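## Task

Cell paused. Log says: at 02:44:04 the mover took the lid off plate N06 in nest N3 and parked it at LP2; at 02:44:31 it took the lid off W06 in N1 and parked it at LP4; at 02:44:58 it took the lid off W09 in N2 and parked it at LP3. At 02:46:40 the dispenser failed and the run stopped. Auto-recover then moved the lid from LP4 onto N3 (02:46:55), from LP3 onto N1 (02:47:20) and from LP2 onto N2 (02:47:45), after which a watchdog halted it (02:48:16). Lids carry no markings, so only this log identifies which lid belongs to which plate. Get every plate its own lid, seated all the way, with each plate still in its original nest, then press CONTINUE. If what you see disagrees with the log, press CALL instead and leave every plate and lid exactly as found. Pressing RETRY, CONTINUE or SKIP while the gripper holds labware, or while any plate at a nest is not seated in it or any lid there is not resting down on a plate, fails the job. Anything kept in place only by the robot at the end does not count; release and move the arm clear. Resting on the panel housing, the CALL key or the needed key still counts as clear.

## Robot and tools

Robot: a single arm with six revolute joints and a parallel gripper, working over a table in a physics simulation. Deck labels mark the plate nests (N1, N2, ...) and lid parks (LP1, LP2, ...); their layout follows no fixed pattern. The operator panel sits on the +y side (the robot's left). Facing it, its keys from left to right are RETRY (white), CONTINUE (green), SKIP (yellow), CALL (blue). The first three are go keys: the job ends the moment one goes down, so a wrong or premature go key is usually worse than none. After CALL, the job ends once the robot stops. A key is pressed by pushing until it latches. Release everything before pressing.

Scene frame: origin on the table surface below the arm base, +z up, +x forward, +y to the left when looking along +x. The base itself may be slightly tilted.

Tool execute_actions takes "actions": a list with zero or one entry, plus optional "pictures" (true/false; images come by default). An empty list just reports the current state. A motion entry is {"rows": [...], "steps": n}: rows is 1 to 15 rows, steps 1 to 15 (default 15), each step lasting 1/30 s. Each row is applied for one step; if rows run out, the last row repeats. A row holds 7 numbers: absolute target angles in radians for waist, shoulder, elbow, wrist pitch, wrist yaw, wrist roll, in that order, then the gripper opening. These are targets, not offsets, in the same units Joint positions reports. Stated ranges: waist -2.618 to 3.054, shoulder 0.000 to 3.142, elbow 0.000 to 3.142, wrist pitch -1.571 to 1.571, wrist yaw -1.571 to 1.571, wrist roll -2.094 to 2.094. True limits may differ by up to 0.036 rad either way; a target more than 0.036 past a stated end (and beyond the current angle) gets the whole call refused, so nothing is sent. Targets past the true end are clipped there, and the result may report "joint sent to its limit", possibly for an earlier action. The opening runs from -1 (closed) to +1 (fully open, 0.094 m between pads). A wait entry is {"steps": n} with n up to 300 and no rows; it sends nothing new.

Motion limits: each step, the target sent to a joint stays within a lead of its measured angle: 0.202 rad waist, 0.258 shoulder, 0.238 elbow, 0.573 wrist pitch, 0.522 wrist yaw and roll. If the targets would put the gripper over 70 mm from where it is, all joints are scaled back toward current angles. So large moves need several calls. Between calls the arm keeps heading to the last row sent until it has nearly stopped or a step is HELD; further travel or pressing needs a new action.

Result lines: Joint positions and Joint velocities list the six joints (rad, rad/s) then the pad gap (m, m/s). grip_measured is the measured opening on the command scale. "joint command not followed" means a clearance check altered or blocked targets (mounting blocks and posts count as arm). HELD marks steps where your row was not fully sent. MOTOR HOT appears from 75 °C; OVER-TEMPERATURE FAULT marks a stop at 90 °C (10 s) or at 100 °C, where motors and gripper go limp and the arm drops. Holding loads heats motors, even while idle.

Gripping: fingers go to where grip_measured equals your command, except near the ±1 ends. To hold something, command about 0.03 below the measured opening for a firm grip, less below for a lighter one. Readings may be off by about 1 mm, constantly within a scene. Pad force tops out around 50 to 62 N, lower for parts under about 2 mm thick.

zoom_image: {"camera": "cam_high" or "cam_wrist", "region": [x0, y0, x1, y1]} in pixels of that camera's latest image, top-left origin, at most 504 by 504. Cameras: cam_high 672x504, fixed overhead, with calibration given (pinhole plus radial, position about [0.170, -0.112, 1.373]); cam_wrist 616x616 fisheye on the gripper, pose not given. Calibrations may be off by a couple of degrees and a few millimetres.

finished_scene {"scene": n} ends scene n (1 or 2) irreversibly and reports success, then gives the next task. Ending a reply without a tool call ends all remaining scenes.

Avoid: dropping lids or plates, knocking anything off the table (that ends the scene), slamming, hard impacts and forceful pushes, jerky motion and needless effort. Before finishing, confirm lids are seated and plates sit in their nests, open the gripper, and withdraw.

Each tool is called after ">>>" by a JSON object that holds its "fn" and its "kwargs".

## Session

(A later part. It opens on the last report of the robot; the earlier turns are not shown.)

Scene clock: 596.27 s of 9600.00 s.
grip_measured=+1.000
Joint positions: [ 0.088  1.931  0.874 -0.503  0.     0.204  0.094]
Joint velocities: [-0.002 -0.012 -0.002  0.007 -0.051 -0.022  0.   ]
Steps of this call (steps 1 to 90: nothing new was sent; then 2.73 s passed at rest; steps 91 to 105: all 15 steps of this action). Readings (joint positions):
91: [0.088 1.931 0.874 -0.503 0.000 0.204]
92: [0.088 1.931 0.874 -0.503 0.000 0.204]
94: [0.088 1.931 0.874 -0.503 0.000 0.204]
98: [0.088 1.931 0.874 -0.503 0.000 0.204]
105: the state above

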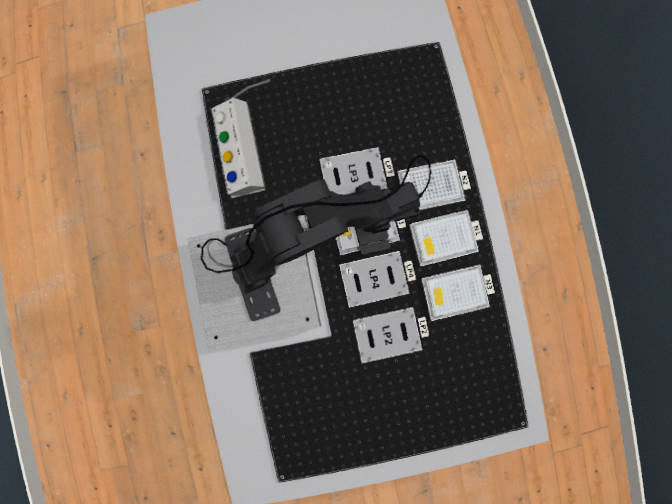

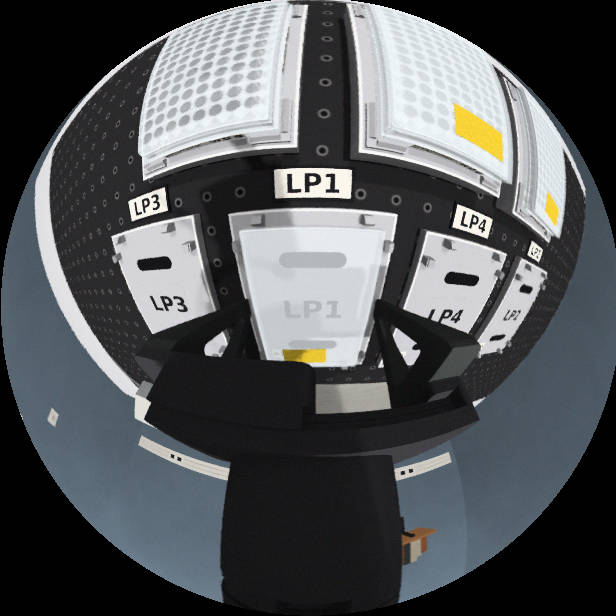

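>>> {"fn": "execute_actions", "kwargs": {"actions": [{"rows": [[0.095,1.958,0.866,-0.482,0,0.203,1],[0.095,1.958,0.866,-0.482,0,0.203,1],[0.095,1.946,0.866,-0.482,0,0.203,1]], "steps": 15}]}}

>>> {"fn": "zoom_image", "kwargs": {"camera": "cam_wrist", "region": [190, 170, 430, 370]}}

Scene clock: 598.90 s of 9600.00 s.
grip_measured=+1.000
Joint positions: [ 0.088  1.938  0.874 -0.501  0.     0.204  0.094]
Joint velocities: [ 0.002 -0.012 -0.017  0.037  0.022 -0.037  0.   ]
Steps of this call (steps 1 to 15: the robot went on to your last target; steps 16 to 64: nothing new was sent; steps 65 to 79: all 15 steps of this action). Readings (joint positions):
65: [0.088 1.932 0.874 -0.503 0.000 0.204]
66: [0.088 1.935 0.874 -0.502 0.000 0.204]
68: [0.088 1.938 0.874 -0.501 0.000 0.204]
72: [0.088 1.938 0.874 -0.501 0.000 0.204]
79: the state above

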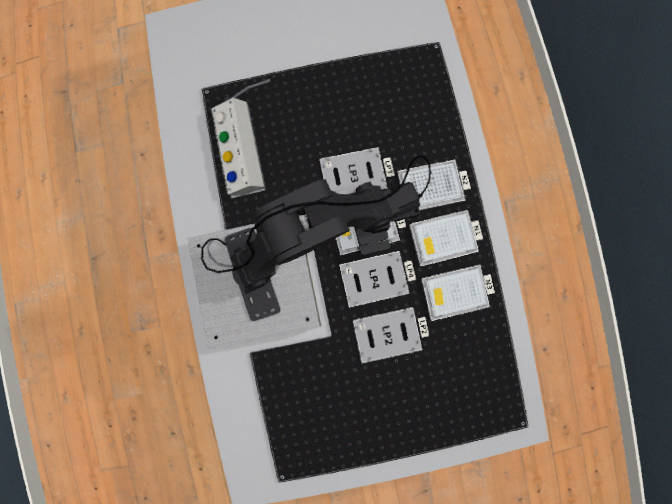

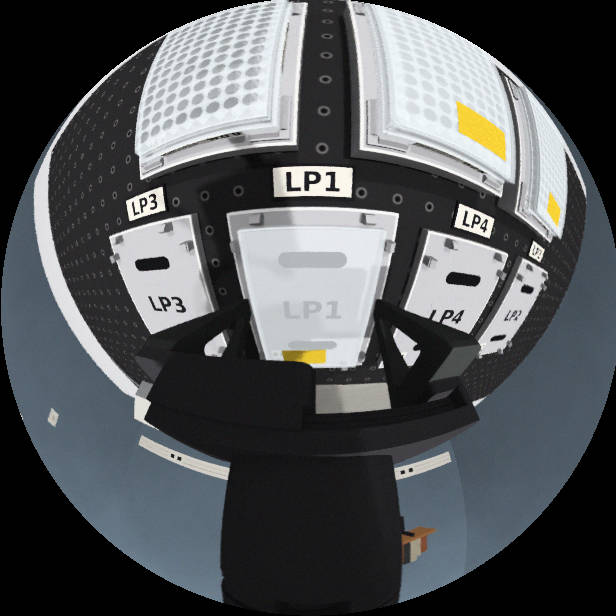

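Region (190, 170, 430, 370) of cam_wrist's 616x616 image, scaled by 2.100, with more detail than that image has.

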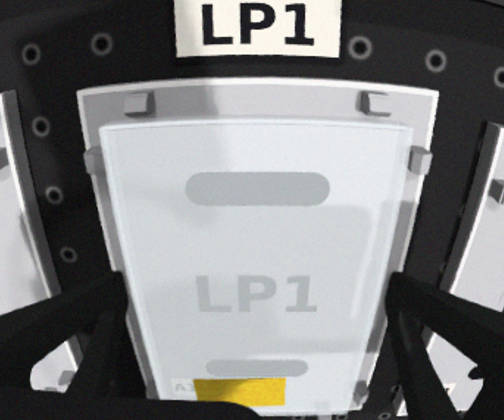

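>>> {"fn": "execute_actions", "kwargs": {"actions": [{"rows": [[0.095,1.946,0.866,-0.482,0,0.203,0.97],[0.095,1.946,0.866,-0.482,0,0.203,0.94],[0.095,1.946,0.866,-0.482,0,0.203,0.91],[0.095,1.946,0.866,-0.482,0,0.203,0.88],[0.095,1.946,0.866,-0.482,0,0.203,0.86],[0.095,1.946,0.866,-0.482,0,0.203,0.84],[0.095,1.946,0.866,-0.482,0,0.203,0.82],[0.095,1.946,0.866,-0.482,0,0.203,0.80],[0.095,1.946,0.866,-0.482,0,0.203,0.79],[0.095,1.946,0.866,-0.482,0,0.203,0.78],[0.095,1.946,0.866,-0.482,0,0.203,0.77],[0.095,1.946,0.866,-0.482,0,0.203,0.76],[0.095,1.946,0.866,-0.482,0,0.203,0.75]], "steps": 15}], "pictures": false}}

>>> {"fn": "execute_actions", "kwargs": {"actions": [{"steps": 10}]}}

>>> {"fn": "zoom_image", "kwargs": {"camera": "cam_wrist", "region": [190, 170, 430, 370]}}

Scene clock: 603.13 s of 9600.00 s.
grip_measured=+0.777
Joint positions: [ 0.088  1.938  0.874 -0.501  0.     0.204  0.083]
Joint velocities: [-0.007 -0.002 -0.007  0.066  0.037  0.007 -0.   ]
Steps of this call (steps 1 to 15: the robot went on to your last target; steps 16 to 90: nothing new was sent; then 0.73 s passed at rest; steps 91 to 105: all 15 steps of this action). Readings (joint positions):
91: [0.088 1.938 0.874 -0.501 0.000 0.204]
92: [0.088 1.938 0.874 -0.501 0.000 0.204]
94: [0.088 1.938 0.874 -0.501 0.000 0.204]
98: [0.088 1.938 0.874 -0.501 0.000 0.204]
105: the state above

Scene clock: 603.47 s of 9600.00 s.
grip_measured=+0.777
Joint positions: [ 0.088  1.938  0.874 -0.501  0.     0.204  0.083]
Joint velocities: [ 0.002 -0.007 -0.012 -0.007  0.007 -0.081 -0.   ]
Steps of this call (steps 1 to 10: the robot went on to your last target). Readings (joint positions):
1: [0.088 1.938 0.874 -0.501 0.000 0.204]
2: [0.088 1.938 0.874 -0.501 0.000 0.204]
4: [0.088 1.938 0.874 -0.501 0.000 0.204]
8: [0.088 1.938 0.874 -0.501 0.000 0.204]
10: the state above

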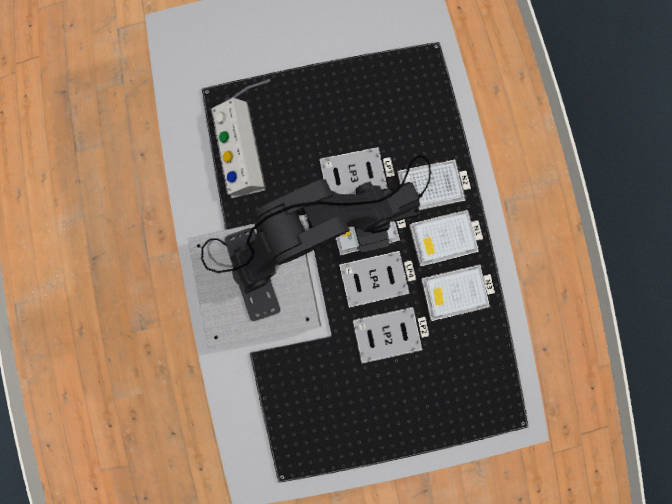

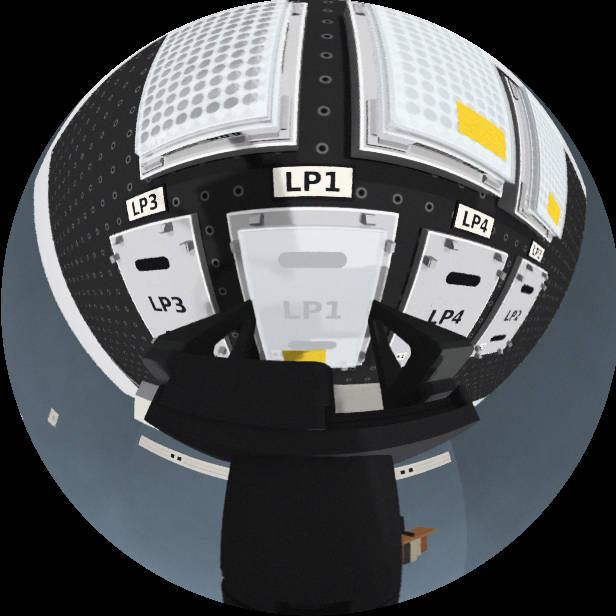

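Region (190, 170, 430, 370) of cam_wrist's 616x616 image, scaled by 2.100, with more detail than that image has.

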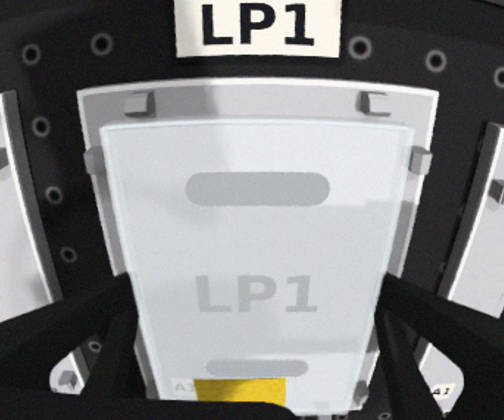

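>>> {"fn": "execute_actions", "kwargs": {"actions": [{"rows": [[0.095,1.888,0.899,-0.524,0,0.203,0.75],[0.095,1.888,0.902,-0.531,0,0.203,0.75],[0.095,1.888,0.904,-0.538,0,0.203,0.75],[0.095,1.884,0.907,-0.547,0,0.203,0.75],[0.095,1.878,0.909,-0.556,0,0.203,0.75],[0.095,1.872,0.912,-0.565,0,0.203,0.75],[0.095,1.866,0.915,-0.574,0,0.203,0.75],[0.095,1.860,0.917,-0.583,0,0.203,0.75],[0.095,1.854,0.920,-0.592,0,0.203,0.75],[0.095,1.848,0.922,-0.601,0,0.203,0.75],[0.095,1.842,0.925,-0.610,0,0.203,0.75],[0.095,1.836,0.927,-0.619,0,0.203,0.75],[0.095,1.830,0.930,-0.628,0,0.203,0.75],[0.095,1.824,0.932,-0.637,0,0.203,0.75],[0.095,1.820,0.934,-0.642,0,0.203,0.75]], "steps": 15}], "pictures": false}}

>>> {"fn": "execute_actions", "kwargs": {"actions": [{"rows": [[0.095,1.816,0.949,-0.661,0,0.203,0.75],[0.095,1.812,0.963,-0.679,0,0.203,0.75],[0.095,1.809,0.978,-0.698,0,0.203,0.75],[0.095,1.805,0.993,-0.717,0,0.203,0.75],[0.095,1.801,1.007,-0.735,0,0.203,0.75],[0.095,1.797,1.022,-0.754,0,0.203,0.75],[0.095,1.794,1.036,-0.772,0,0.203,0.75],[0.095,1.790,1.051,-0.791,0,0.203,0.75],[0.0956,1.8321,1.0673,-0.7971,0,0.2043,0.75],[0.0964,1.8440,1.0866,-0.8044,0,0.2058,0.75],[0.0972,1.8578,1.1088,-0.8128,0,0.2075,0.75],[0.0982,1.8731,1.1336,-0.8221,0,0.2095,0.75],[0.0993,1.8900,1.1608,-0.8324,0,0.2116,0.75],[0.1004,1.9083,1.1903,-0.8435,0,0.2140,0.75],[0.1016,1.9278,1.2219,-0.8554,0,0.2164,0.75]], "steps": 15}], "pictures": false}}

>>> {"fn": "execute_actions", "kwargs": {"actions": [{"rows": [[0.1029,1.9485,1.2553,-0.8680,0,0.2191,0.75],[0.1043,1.9702,1.2902,-0.8812,0,0.2218,0.75],[0.1057,1.9927,1.3267,-0.8949,0,0.2247,0.75],[0.1072,2.0161,1.3643,-0.9091,0,0.2276,0.75],[0.1087,2.0400,1.4030,-0.9237,0,0.2307,0.75],[0.1102,2.0645,1.4425,-0.9385,0,0.2338,0.75],[0.1118,2.0893,1.4826,-0.9537,0,0.2369,0.75],[0.1133,2.1144,1.5231,-0.9689,0,0.2401,0.75],[0.1149,2.1396,1.5638,-0.9843,0,0.2433,0.75],[0.1165,2.1648,1.6045,-0.9996,0,0.2465,0.75],[0.1181,2.1899,1.6450,-1.0149,0,0.2497,0.75],[0.1196,2.2147,1.6851,-1.0300,0,0.2528,0.75],[0.1212,2.2392,1.7246,-1.0449,0,0.2559,0.75],[0.1227,2.2631,1.7633,-1.0594,0,0.2590,0.75],[0.1241,2.2864,1.8009,-1.0736,0,0.2619,0.75]], "steps": 15}], "pictures": false}}

>>> {"fn": "execute_actions", "kwargs": {"actions": [{"rows": [[0.1255,2.3090,1.8373,-1.0874,0,0.2648,0.75],[0.1269,2.3307,1.8723,-1.1006,0,0.2676,0.75],[0.1282,2.3513,1.9057,-1.1131,0,0.2702,0.75],[0.1294,2.3709,1.9372,-1.1250,0,0.2727,0.75],[0.1306,2.3891,1.9668,-1.1361,0,0.2750,0.75],[0.1316,2.4060,1.9940,-1.1464,0,0.2771,0.75],[0.1326,2.4214,2.0188,-1.1558,0,0.2791,0.75],[0.1334,2.4351,2.0410,-1.1641,0,0.2808,0.75],[0.1342,2.4471,2.0603,-1.1714,0,0.2823,0.75],[0.1348,2.4572,2.0766,-1.1775,0,0.2836,0.75],[0.1353,2.4652,2.0896,-1.1824,0,0.2846,0.75],[0.1357,2.4711,2.0991,-1.1860,0,0.2854,0.75],[0.1359,2.4748,2.1050,-1.1882,0,0.2858,0.75],[0.136,2.476,2.107,-1.189,0,0.286,0.75]], "steps": 15}], "pictures": false}}

>>> {"fn": "execute_actions", "kwargs": {"actions": [{"steps": 20}]}}

>>> {"fn": "zoom_image", "kwargs": {"camera": "cam_wrist", "region": [190, 170, 430, 370]}}

Scene clock: 651.03 s of 9600.00 s.
grip_measured=+0.777
Joint positions: [ 0.088  1.86   0.906 -0.592  0.     0.204  0.083]
Joint velocities: [-0.007 -0.149  0.061 -0.227  0.007 -0.066 -0.   ]
Steps of this call (steps 1 to 15: the robot went on to your last target; steps 16 to 90: nothing new was sent; then 44.07 s passed at rest; steps 91 to 105: all 15 steps of this action). Readings (joint positions):
91: [0.088 1.937 0.874 -0.501 0.000 0.204]
92: [0.088 1.933 0.874 -0.504 0.000 0.204]
94: [0.088 1.924 0.875 -0.512 0.000 0.204]
98: [0.088 1.904 0.886 -0.538 0.000 0.204]
105: the state above

Scene clock: 651.53 s of 9600.00 s.
grip_measured=+0.777
Joint positions: [ 0.089  1.88   1.149 -0.799  0.     0.206  0.083]
Joint velocities: [ 0.032  0.53   0.828 -0.359 -0.007  0.007 -0.   ]
Steps of this call (steps 1 to 15: all 15 steps of this action). Readings (joint positions):
1: [0.088 1.855 0.910 -0.603 0.000 0.204]
2: [0.088 1.851 0.917 -0.616 0.000 0.204]
4: [0.088 1.847 0.939 -0.647 0.000 0.204]
8: [0.088 1.833 0.999 -0.708 0.000 0.204]
15: the state above

Scene clock: 652.03 s of 9600.00 s.
grip_measured=+0.777
Joint positions: [ 0.113  2.24   1.715 -0.994  0.     0.243  0.083]
Joint velocities: [ 0.046  0.681  1.116 -0.359  0.066  0.125  0.003]
Steps of this call (steps 1 to 15: all 15 steps of this action). Readings (joint positions):
1: [0.090 1.899 1.179 -0.810 0.000 0.207]
2: [0.092 1.921 1.212 -0.822 0.000 0.209]
4: [0.095 1.967 1.280 -0.846 0.000 0.213]
8: [0.102 2.066 1.432 -0.898 0.000 0.222]
15: the state above

Scene clock: 652.53 s of 9600.00 s.
grip_measured=+0.777
Joint positions: [ 0.128  2.471  2.074 -1.148  0.     0.276  0.083]
Joint velocities: [ 0.007  0.046  0.076 -0.125 -0.022  0.051 -0.   ]
Steps of this call (steps 1 to 15: all 15 steps of this action). Readings (joint positions):
1: [0.114 2.263 1.753 -1.007 0.000 0.246]
2: [0.115 2.286 1.790 -1.021 0.000 0.249]
4: [0.118 2.330 1.859 -1.047 0.000 0.254]
8: [0.123 2.405 1.976 -1.095 0.000 0.265]
15: the state above

Scene clock: 653.20 s of 9600.00 s.
grip_measured=+0.777
Joint positions: [ 0.128  2.473  2.079 -1.173  0.     0.279  0.083]
Joint velocities: [ 0.002  0.002  0.007 -0.066  0.007  0.051  0.   ]
Steps of this call (steps 1 to 20: the robot went on to your last target). Readings (joint positions):
1: [0.128 2.473 2.076 -1.152 0.000 0.277]
2: [0.128 2.473 2.076 -1.156 0.000 0.277]
4: [0.128 2.473 2.077 -1.163 0.000 0.278]
8: [0.128 2.473 2.079 -1.169 0.000 0.279]
20: the state above

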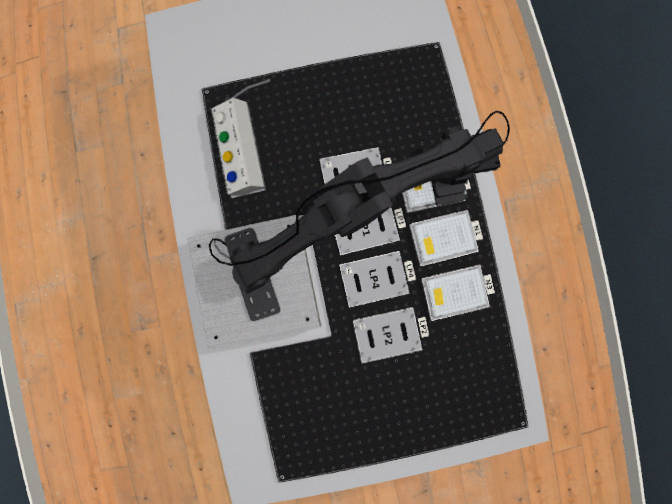

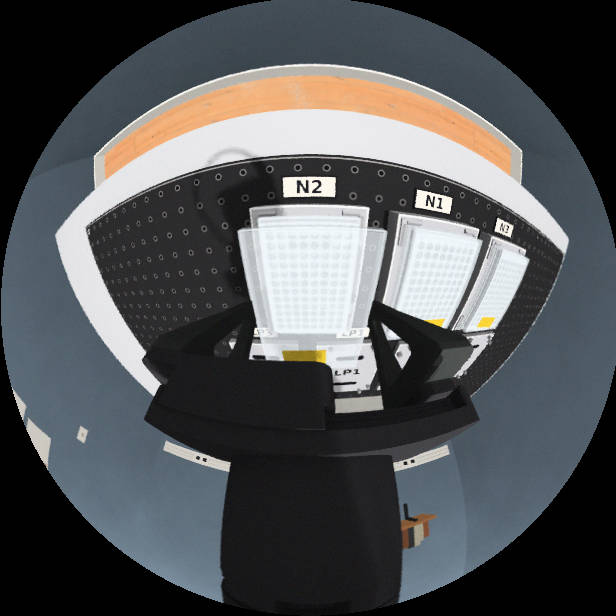

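Region (190, 170, 430, 370) of cam_wrist's 616x616 image, scaled by 2.100, with more detail than that image has.

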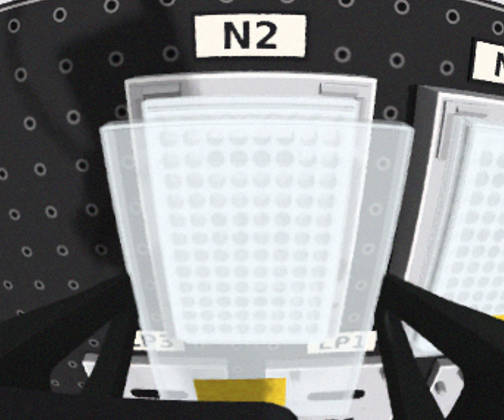

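>>> {"fn": "execute_actions", "kwargs": {"actions": "[{\"rows\": [[0.143,2.478,2.076,-1.150,0,0.286,0.75],[0.143,2.481,2..072,-1.143,0,0.286,0.75]], \"steps\": 2}]", "pictures": false}}


>>> {"fn": "execute_actions", "kwargs": {"actions": [{"rows": [[0.143,2.478,2.076,-1.150,0,0.286,0.75],[0.143,2.481,2.072,-1.143,0,0.286,0.75],[0.140,2.484,2.067,-1.136,0,0.286,0.75],[0.140,2.488,2.061,-1.128,0,0.286,0.75],[0.140,2.491,2.055,-1.119,0,0.286,0.75],[0.140,2.494,2.048,-1.110,0,0.286,0.75],[0.140,2.497,2.041,-1.100,0,0.286,0.75],[0.140,2.500,2.034,-1.090,0,0.286,0.75],[0.140,2.503,2.027,-1.081,0,0.286,0.75],[0.140,2.505,2.020,-1.072,0,0.286,0.75],[0.140,2.507,2.015,-1.065,0,0.286,0.75],[0.140,2.509,2.010,-1.059,0,0.286,0.75],[0.140,2.510,2.007,-1.056,0,0.286,0.75],[0.140,2.510,2.006,-1.054,0,0.286,0.75]], "steps": 15}], "pictures": false}}

>>> {"fn": "execute_actions", "kwargs": {"actions": [{"steps": 15}]}}

>>> {"fn": "zoom_image", "kwargs": {"camera": "cam_wrist", "region": [190, 170, 430, 370]}}

Scene clock: 659.53 s of 9600.00 s.
grip_measured=+0.777
Joint positions: [ 0.133  2.509  2.013 -1.093  0.     0.28   0.083]
Joint velocities: [-0.017  0.129 -0.115  0.154 -0.081 -0.051 -0.001]
Steps of this call (steps 1 to 15: the robot went on to your last target; steps 16 to 90: nothing new was sent; then 2.83 s passed at rest; steps 91 to 105: all 15 steps of this action). Readings (joint positions):
91: [0.128 2.473 2.079 -1.173 0.000 0.280]
92: [0.129 2.473 2.079 -1.171 0.000 0.280]
94: [0.131 2.473 2.077 -1.165 0.000 0.280]
98: [0.133 2.476 2.058 -1.139 0.000 0.280]
105: the state above

Scene clock: 660.03 s of 9600.00 s.
grip_measured=+0.777
Joint positions: [ 0.133  2.515  2.008 -1.076  0.     0.28   0.083]
Joint velocities: [-0.002 -0.002 -0.012 -0.037 -0.022 -0.022 -0.   ]
Steps of this call (steps 1 to 15: the robot went on to your last target). Readings (joint positions):
1: [0.133 2.512 2.010 -1.091 0.000 0.280]
2: [0.133 2.514 2.008 -1.088 0.000 0.280]
4: [0.133 2.515 2.008 -1.086 0.000 0.280]
8: [0.133 2.515 2.008 -1.080 0.000 0.280]
15: the state above

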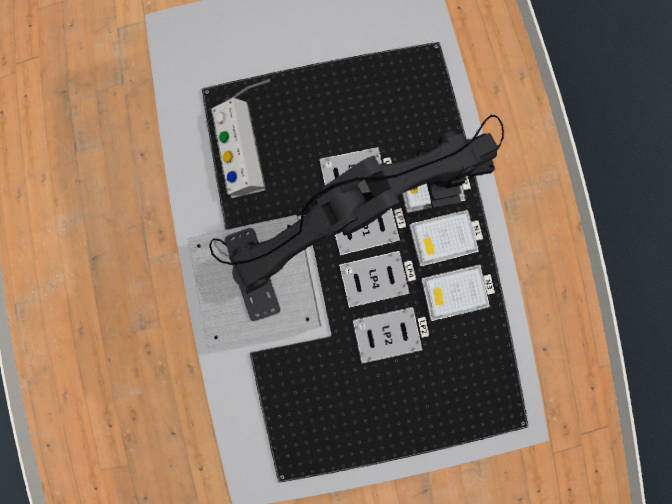

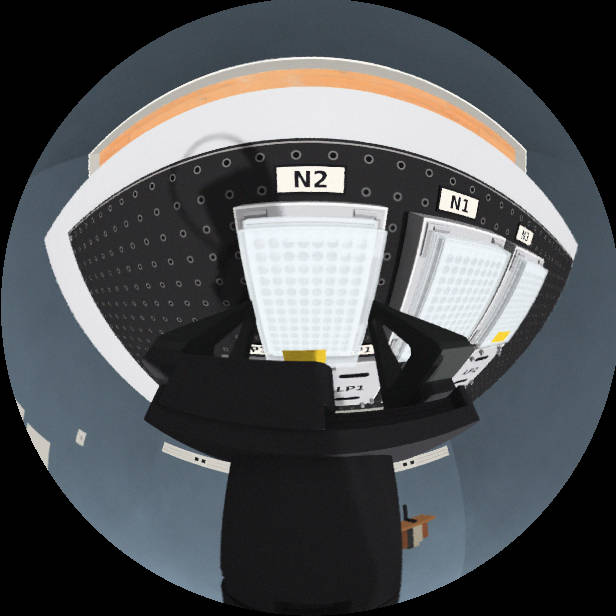

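Region (190, 170, 430, 370) of cam_wrist's 616x616 image, scaled by 2.100, with more detail than that image has.

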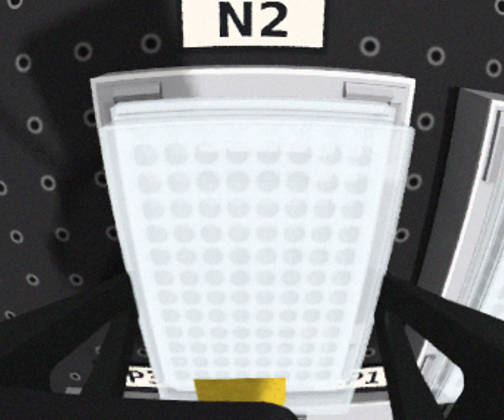

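>>> {"fn": "execute_actions", "kwargs": {"actions": [{"rows": [[0.140,2.510,2.045,-1.056,0,0.286,0.75],[0.140,2.510,2.045,-1.056,0,0.286,0.75],[0.140,2.510,2.038,-1.056,0,0.286,0.75],[0.140,2.510,2.038,-1.056,0,0.286,0.75],[0.140,2.510,2.038,-1.056,0,0.286,0.75],[0.140,2.510,2.038,-1.056,0,0.286,0.75],[0.148,2.510,2.038,-1.056,0,0.286,0.75],[0.148,2.510,2.038,-1.056,0,0.286,0.75],[0.144,2.510,2.038,-1.056,0,0.286,0.75]], "steps": 15}], "pictures": false}}

>>> {"fn": "execute_actions", "kwargs": {"actions": [{"steps": 8}]}}

>>> {"fn": "zoom_image", "kwargs": {"camera": "cam_wrist", "region": [190, 170, 430, 370]}}

Scene clock: 672.03 s of 9600.00 s.
grip_measured=+0.777
Joint positions: [ 0.137  2.515  2.013 -1.074  0.     0.28   0.083]
Joint velocities: [-0.007 -0.012 -0.007 -0.007 -0.022 -0.095  0.001]
Steps of this call (steps 1 to 15: the robot went on to your last target; steps 16 to 90: nothing new was sent; then 8.50 s passed at rest; steps 91 to 105: all 15 steps of this action). Readings (joint positions):
91: [0.133 2.515 2.009 -1.075 0.000 0.280]
92: [0.133 2.515 2.011 -1.075 0.000 0.280]
94: [0.133 2.515 2.013 -1.074 0.000 0.280]
98: [0.134 2.515 2.013 -1.074 0.000 0.280]
105: the state above

Scene clock: 672.30 s of 9600.00 s.
grip_measured=+0.777
Joint positions: [ 0.137  2.515  2.013 -1.074  0.     0.28   0.083]
Joint velocities: [-0.002 -0.002 -0.007  0.022 -0.051 -0.022  0.   ]
Steps of this call (steps 1 to 8: the robot went on to your last target). Readings (joint positions):
1: [0.137 2.515 2.013 -1.074 0.000 0.280]
2: [0.137 2.515 2.013 -1.074 0.000 0.280]
4: [0.137 2.515 2.013 -1.074 0.000 0.280]
8: the state above

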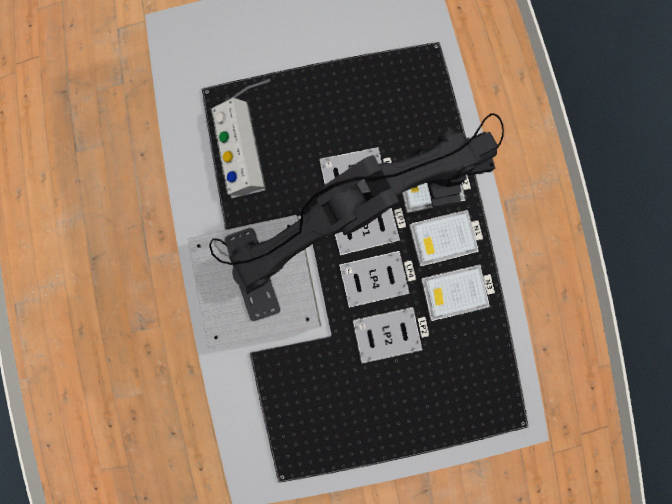

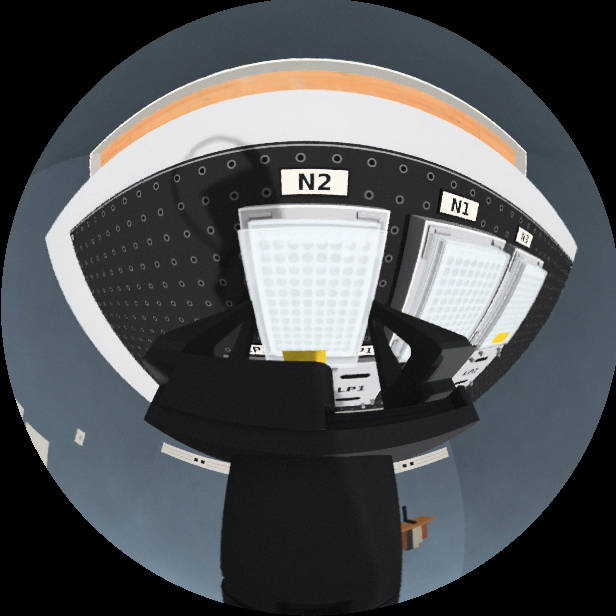

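Region (190, 170, 430, 370) of cam_wrist's 616x616 image, scaled by 2.100, with more detail than that image has.

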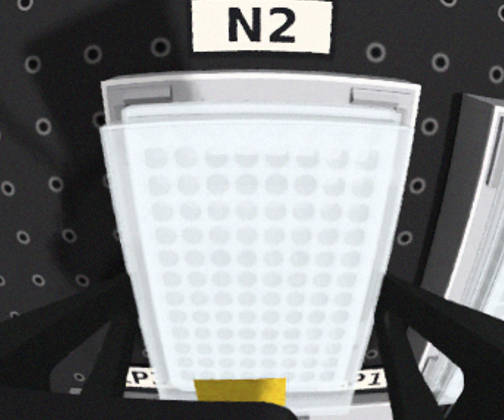

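>>> {"fn": "execute_actions", "kwargs": {"actions": [{"rows": [[0.122,2.510,2.030,-1.056,0,0.286,0.75],[0.122,2.510,2.030,-1.056,0,0.286,0.75],[0.126,2.510,2.030,-1.056,0,0.286,0.75]], "steps": 15}]}}

>>> {"fn": "zoom_image", "kwargs": {"camera": "cam_wrist", "region": [190, 170, 430, 370]}}

Scene clock: 678.37 s of 9600.00 s.
grip_measured=+0.777
Joint positions: [ 0.134  2.515  2.013 -1.074  0.     0.28   0.083]
Joint velocities: [-0.002  0.002  0.007  0.037  0.022  0.037  0.001]
Steps of this call (steps 1 to 15: the robot went on to your last target; steps 16 to 90: nothing new was sent; then 2.57 s passed at rest; steps 91 to 105: all 15 steps of this action). Readings (joint positions):
91: [0.136 2.515 2.013 -1.074 0.000 0.280]
92: [0.136 2.515 2.013 -1.074 0.000 0.280]
94: [0.134 2.515 2.013 -1.074 0.000 0.280]
98: [0.134 2.515 2.013 -1.074 0.000 0.280]
105: the state above

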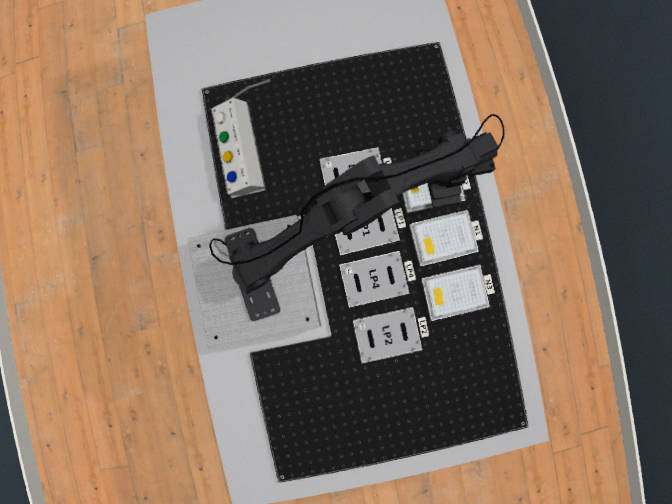

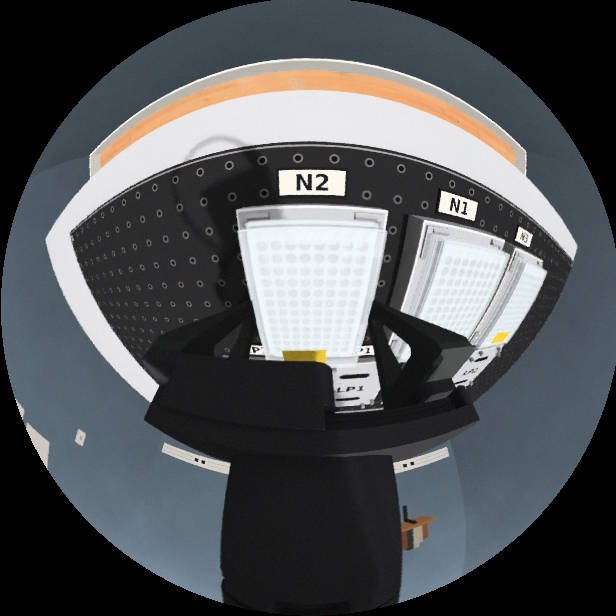

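Region (190, 170, 430, 370) of cam_wrist's 616x616 image, scaled by 2.100, with more detail than that image has.

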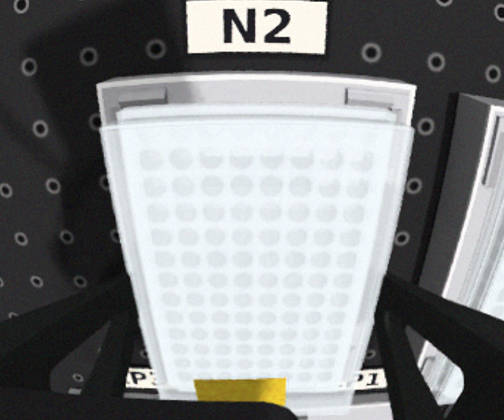

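>>> {"fn": "execute_actions", "kwargs": {"actions": [{"rows": [[0.128,2.510,2.008,-1.050,0,0.286,0.75],[0.128,2.510,2.002,-1.045,0,0.286,0.75],[0.128,2.510,1.998,-1.040,0,0.286,0.75],[0.128,2.510,1.995,-1.035,0,0.286,0.75],[0.128,2.510,1.992,-1.030,0,0.286,0.75],[0.128,2.510,1.989,-1.025,0,0.286,0.75],[0.128,2.510,1.986,-1.020,0,0.286,0.75],[0.128,2.510,1.983,-1.015,0,0.286,0.75],[0.128,2.510,1.980,-1.011,0,0.286,0.75],[0.128,2.510,1.977,-1.007,0,0.286,0.75],[0.128,2.510,1.974,-1.004,0,0.286,0.75],[0.128,2.510,1.972,-1.003,0,0.286,0.75],[0.128,2.510,1.970,-1.003,0,0.286,0.75]], "steps": 15}], "pictures": false}}

>>> {"fn": "execute_actions", "kwargs": {"actions": [{"steps": 12}]}}

>>> {"fn": "zoom_image", "kwargs": {"camera": "cam_wrist", "region": [190, 170, 430, 370]}}

Scene clock: 683.60 s of 9600.00 s.
grip_measured=+0.777
Joint positions: [ 0.134  2.515  1.98  -1.031  0.     0.28   0.083]
Joint velocities: [-0.027 -0.002 -0.002  0.125 -0.037 -0.066 -0.001]
Steps of this call (steps 1 to 15: the robot went on to your last target; steps 16 to 90: nothing new was sent; then 1.73 s passed at rest; steps 91 to 105: all 15 steps of this action). Readings (joint positions):
91: [0.134 2.515 2.013 -1.073 0.000 0.280]
92: [0.134 2.515 2.013 -1.073 0.000 0.280]
94: [0.134 2.515 2.011 -1.067 0.000 0.280]
98: [0.134 2.515 1.997 -1.051 0.000 0.280]
105: the state above

Scene clock: 684.00 s of 9600.00 s.
grip_measured=+0.777
Joint positions: [ 0.134  2.515  1.98  -1.029  0.     0.28   0.083]
Joint velocities: [ 0.007 -0.007 -0.007 -0.037 -0.007 -0.022  0.001]
Steps of this call (steps 1 to 12: the robot went on to your last target). Readings (joint positions):
1: [0.134 2.515 1.980 -1.030 0.000 0.280]
2: [0.134 2.515 1.980 -1.030 0.000 0.280]
4: [0.134 2.515 1.980 -1.029 0.000 0.280]
8: [0.134 2.515 1.980 -1.029 0.000 0.280]
12: the state above

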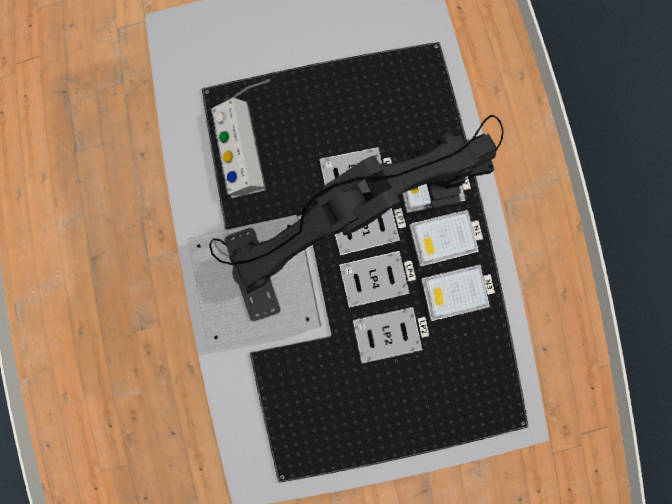

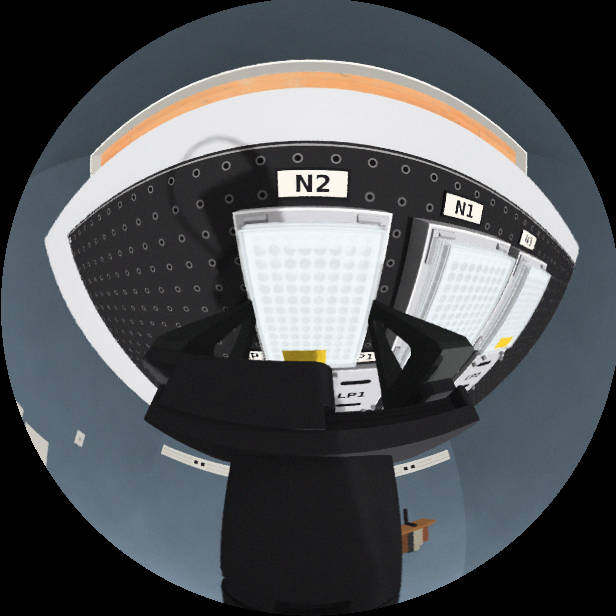

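Region (190, 170, 430, 370) of cam_wrist's 616x616 image, scaled by 2.100, with more detail than that image has.

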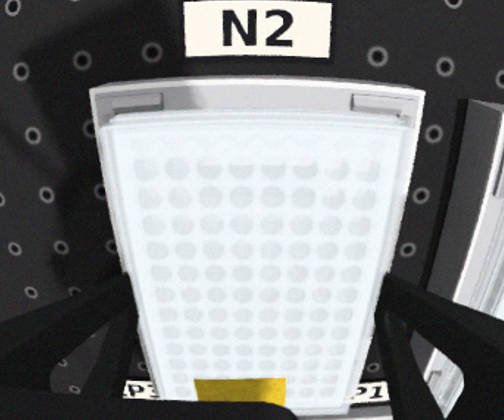

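>>> {"fn": "execute_actions", "kwargs": {"actions": [{"rows": [[0.128,2.510,1.962,-1.004,0,0.286,0.75],[0.128,2.510,1.962,-1.004,0,0.286,0.75],[0.128,2.510,1.968,-1.004,0,0.286,0.75]], "steps": 15}]}}

>>> {"fn": "zoom_image", "kwargs": {"camera": "cam_wrist", "region": [190, 170, 430, 370]}}

Scene clock: 687.50 s of 9600.00 s.
grip_measured=+0.777
Joint positions: [ 0.134  2.515  1.98  -1.029  0.     0.28   0.083]
Joint velocities: [-0.012  0.002 -0.002  0.051 -0.066  0.037 -0.001]
Steps of this call (steps 1 to 15: the robot went on to your last target; steps 16 to 90: nothing new was sent; steps 91 to 105: all 15 steps of this action). Readings (joint positions):
91: [0.134 2.515 1.980 -1.029 0.000 0.280]
92: [0.134 2.515 1.980 -1.029 0.000 0.280]
94: [0.134 2.515 1.980 -1.029 0.000 0.280]
98: [0.134 2.515 1.980 -1.029 0.000 0.280]
105: the state above

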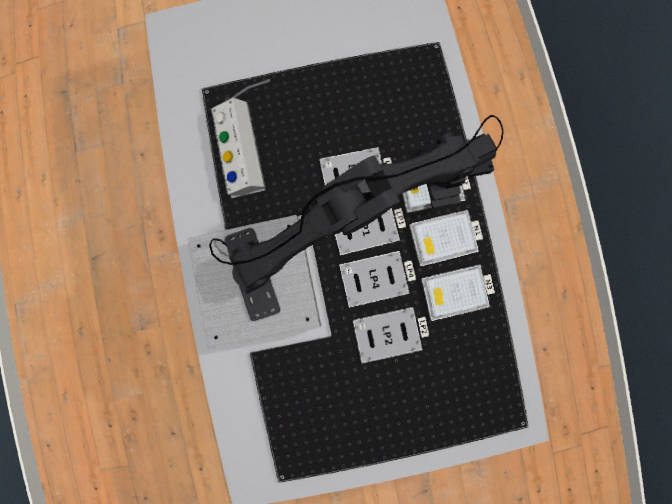

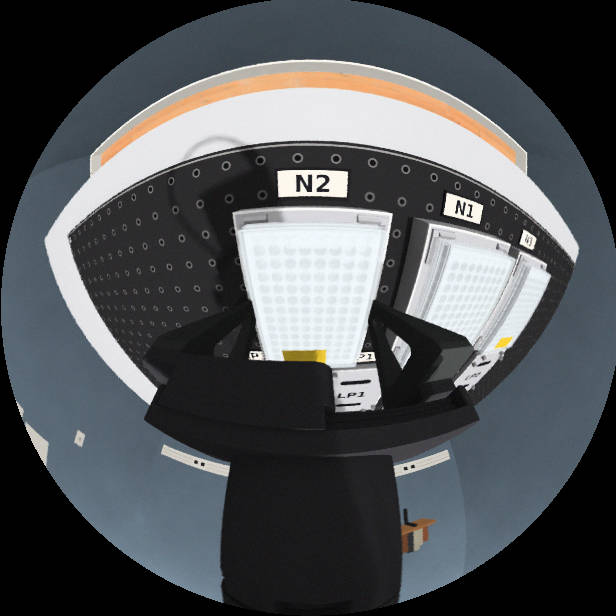

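Region (190, 170, 430, 370) of cam_wrist's 616x616 image, scaled by 2.100, with more detail than that image has.

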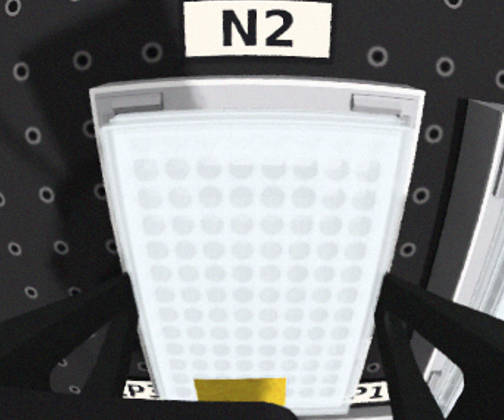

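>>> {"fn": "execute_actions", "kwargs": {"actions": [{"rows": [[0.128,2.510,1.978,-1.014,0,0.286,0.75],[0.128,2.510,1.980,-1.016,0,0.286,0.76],[0.128,2.510,1.980,-1.016,0,0.286,0.77],[0.128,2.510,1.980,-1.016,0,0.286,0.78],[0.128,2.510,1.980,-1.016,0,0.286,0.79],[0.128,2.510,1.980,-1.016,0,0.286,0.80],[0.128,2.510,1.980,-1.016,0,0.286,0.82],[0.128,2.510,1.980,-1.016,0,0.286,0.84],[0.128,2.510,1.980,-1.016,0,0.286,0.87],[0.128,2.510,1.980,-1.016,0,0.286,0.90],[0.128,2.510,1.980,-1.016,0,0.286,0.93],[0.128,2.510,1.980,-1.016,0,0.286,0.96],[0.128,2.510,1.980,-1.016,0,0.286,1.0]], "steps": 15}], "pictures": false}}

>>> {"fn": "execute_actions", "kwargs": {"actions": [{"steps": 8}]}}

>>> {"fn": "zoom_image", "kwargs": {"camera": "cam_wrist", "region": [190, 170, 430, 370]}}

Scene clock: 691.13 s of 9600.00 s.
grip_measured=+1.000
Joint positions: [ 0.134  2.515  1.98  -1.029  0.     0.28   0.094]
Joint velocities: [-0.002 -0.012 -0.027 -0.037 -0.007 -0.051  0.   ]
Steps of this call (steps 1 to 15: the robot went on to your last target; steps 16 to 90: nothing new was sent; then 0.13 s passed at rest; steps 91 to 105: all 15 steps of this action). Readings (joint positions):
91: [0.134 2.515 1.980 -1.029 0.000 0.280]
92: [0.134 2.515 1.980 -1.029 0.000 0.280]
94: [0.134 2.515 1.980 -1.029 0.000 0.280]
98: [0.134 2.515 1.980 -1.029 0.000 0.280]
105: the state above

Scene clock: 691.40 s of 9600.00 s.
grip_measured=+1.000
Joint positions: [ 0.134  2.515  1.98  -1.029  0.     0.28   0.094]
Joint velocities: [-0.007 -0.017  0.007 -0.022  0.007  0.007  0.   ]
Steps of this call (steps 1 to 8: the robot went on to your last target). Readings (joint positions):
1: [0.134 2.515 1.980 -1.029 0.000 0.280]
2: [0.134 2.515 1.980 -1.029 0.000 0.280]
4: [0.134 2.515 1.980 -1.029 0.000 0.280]
8: the state above

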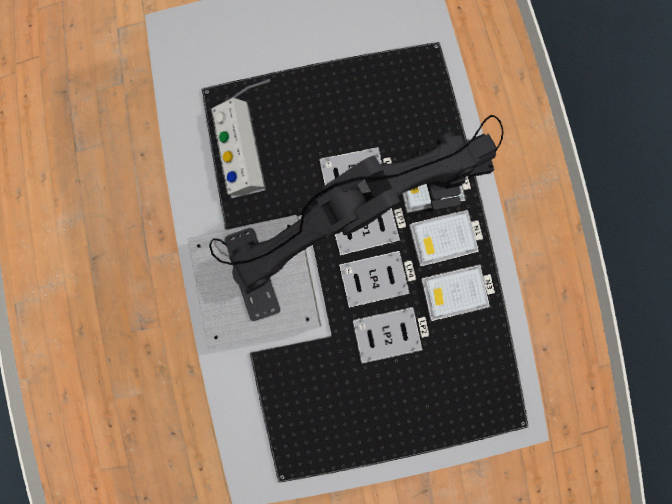

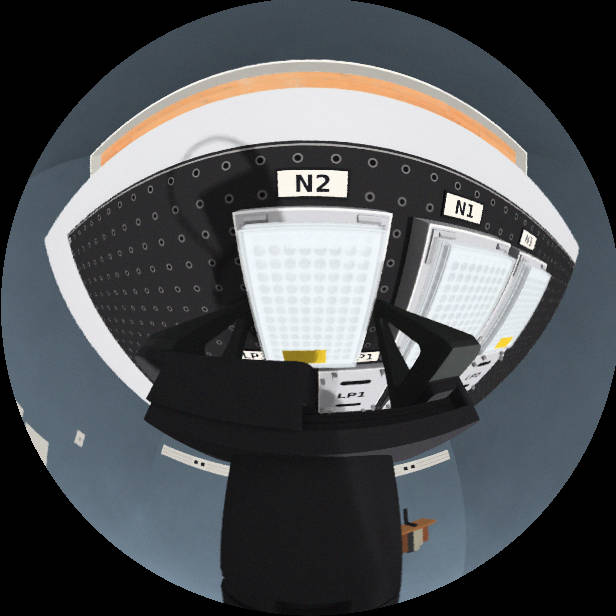

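Region (190, 170, 430, 370) of cam_wrist's 616x616 image, scaled by 2.100, with more detail than that image has.

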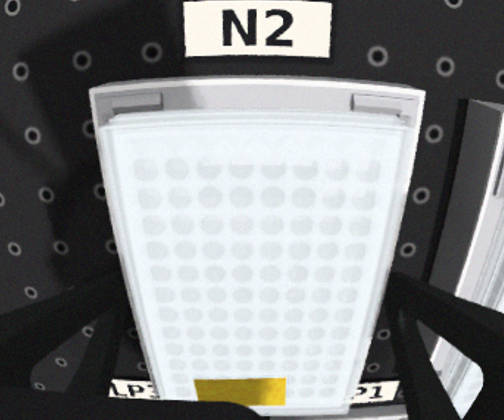

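>>> {"fn": "execute_actions", "kwargs": {"actions": [{"rows": [[0.128,2.510,2.010,-1.050,0,0.286,1],[0.128,2.510,2.014,-1.056,0,0.286,1],[0.128,2.510,2.020,-1.064,0,0.286,1],[0.128,2.510,2.028,-1.074,0,0.286,1],[0.128,2.510,2.037,-1.086,0,0.286,1],[0.128,2.510,2.047,-1.099,0,0.286,1],[0.128,2.510,2.058,-1.113,0,0.286,1],[0.128,2.510,2.070,-1.128,0,0.286,1],[0.128,2.510,2.082,-1.143,0,0.286,1],[0.128,2.510,2.094,-1.158,0,0.286,1],[0.128,2.510,2.106,-1.173,0,0.286,1],[0.128,2.510,2.118,-1.188,0,0.286,1],[0.128,2.510,2.130,-1.203,0,0.286,1],[0.128,2.510,2.140,-1.215,0,0.286,1],[0.128,2.510,2.148,-1.225,0,0.286,1]], "steps": 15}], "pictures": false}}

>>> {"fn": "execute_actions", "kwargs": {"actions": [{"steps": 10}]}}

>>> {"fn": "zoom_image", "kwargs": {"camera": "cam_wrist", "region": [190, 150, 570, 400]}}

Scene clock: 705.97 s of 9600.00 s.
grip_measured=+1.000
Joint positions: [ 0.134  2.515  2.106 -1.155  0.     0.28   0.094]
Joint velocities: [-0.022 -0.002  0.295 -0.388 -0.022  0.037  0.   ]
Steps of this call (steps 1 to 15: the robot went on to your last target; steps 16 to 90: nothing new was sent; then 11.07 s passed at rest; steps 91 to 105: all 15 steps of this action). Readings (joint positions):
91: [0.134 2.515 1.980 -1.029 0.000 0.280]
92: [0.134 2.515 1.980 -1.031 0.000 0.280]
94: [0.134 2.515 1.986 -1.040 0.000 0.280]
98: [0.134 2.515 2.022 -1.073 0.000 0.280]
105: the state above

Scene clock: 706.30 s of 9600.00 s.
grip_measured=+1.000
Joint positions: [ 0.134  2.515  2.125 -1.203  0.     0.28   0.094]
Joint velocities: [-0.002 -0.007 -0.007 -0.037  0.037 -0.037  0.   ]
Steps of this call (steps 1 to 10: the robot went on to your last target). Readings (joint positions):
1: [0.134 2.515 2.115 -1.165 0.000 0.280]
2: [0.134 2.515 2.121 -1.173 0.000 0.280]
4: [0.134 2.515 2.125 -1.183 0.000 0.280]
8: [0.134 2.515 2.125 -1.200 0.000 0.280]
10: the state above

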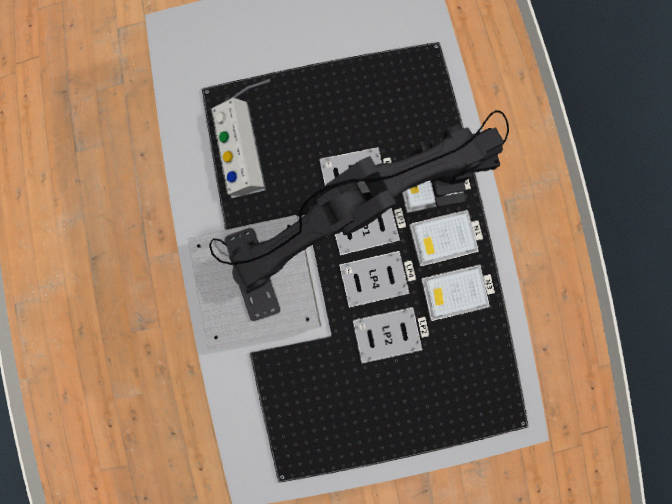

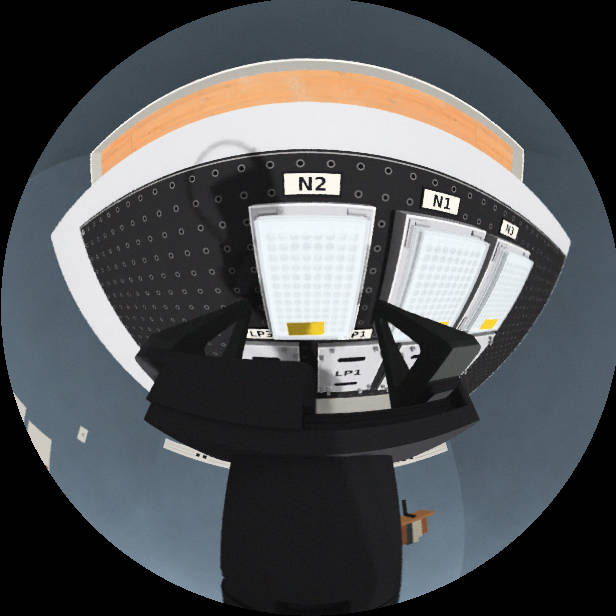

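Region (190, 150, 570, 400) of cam_wrist's 616x616 image, scaled by 1.326, with more detail than that image has; it fills the top 332 rows of this view, and the rest is white.

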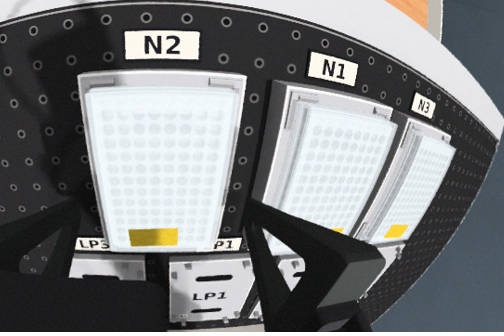

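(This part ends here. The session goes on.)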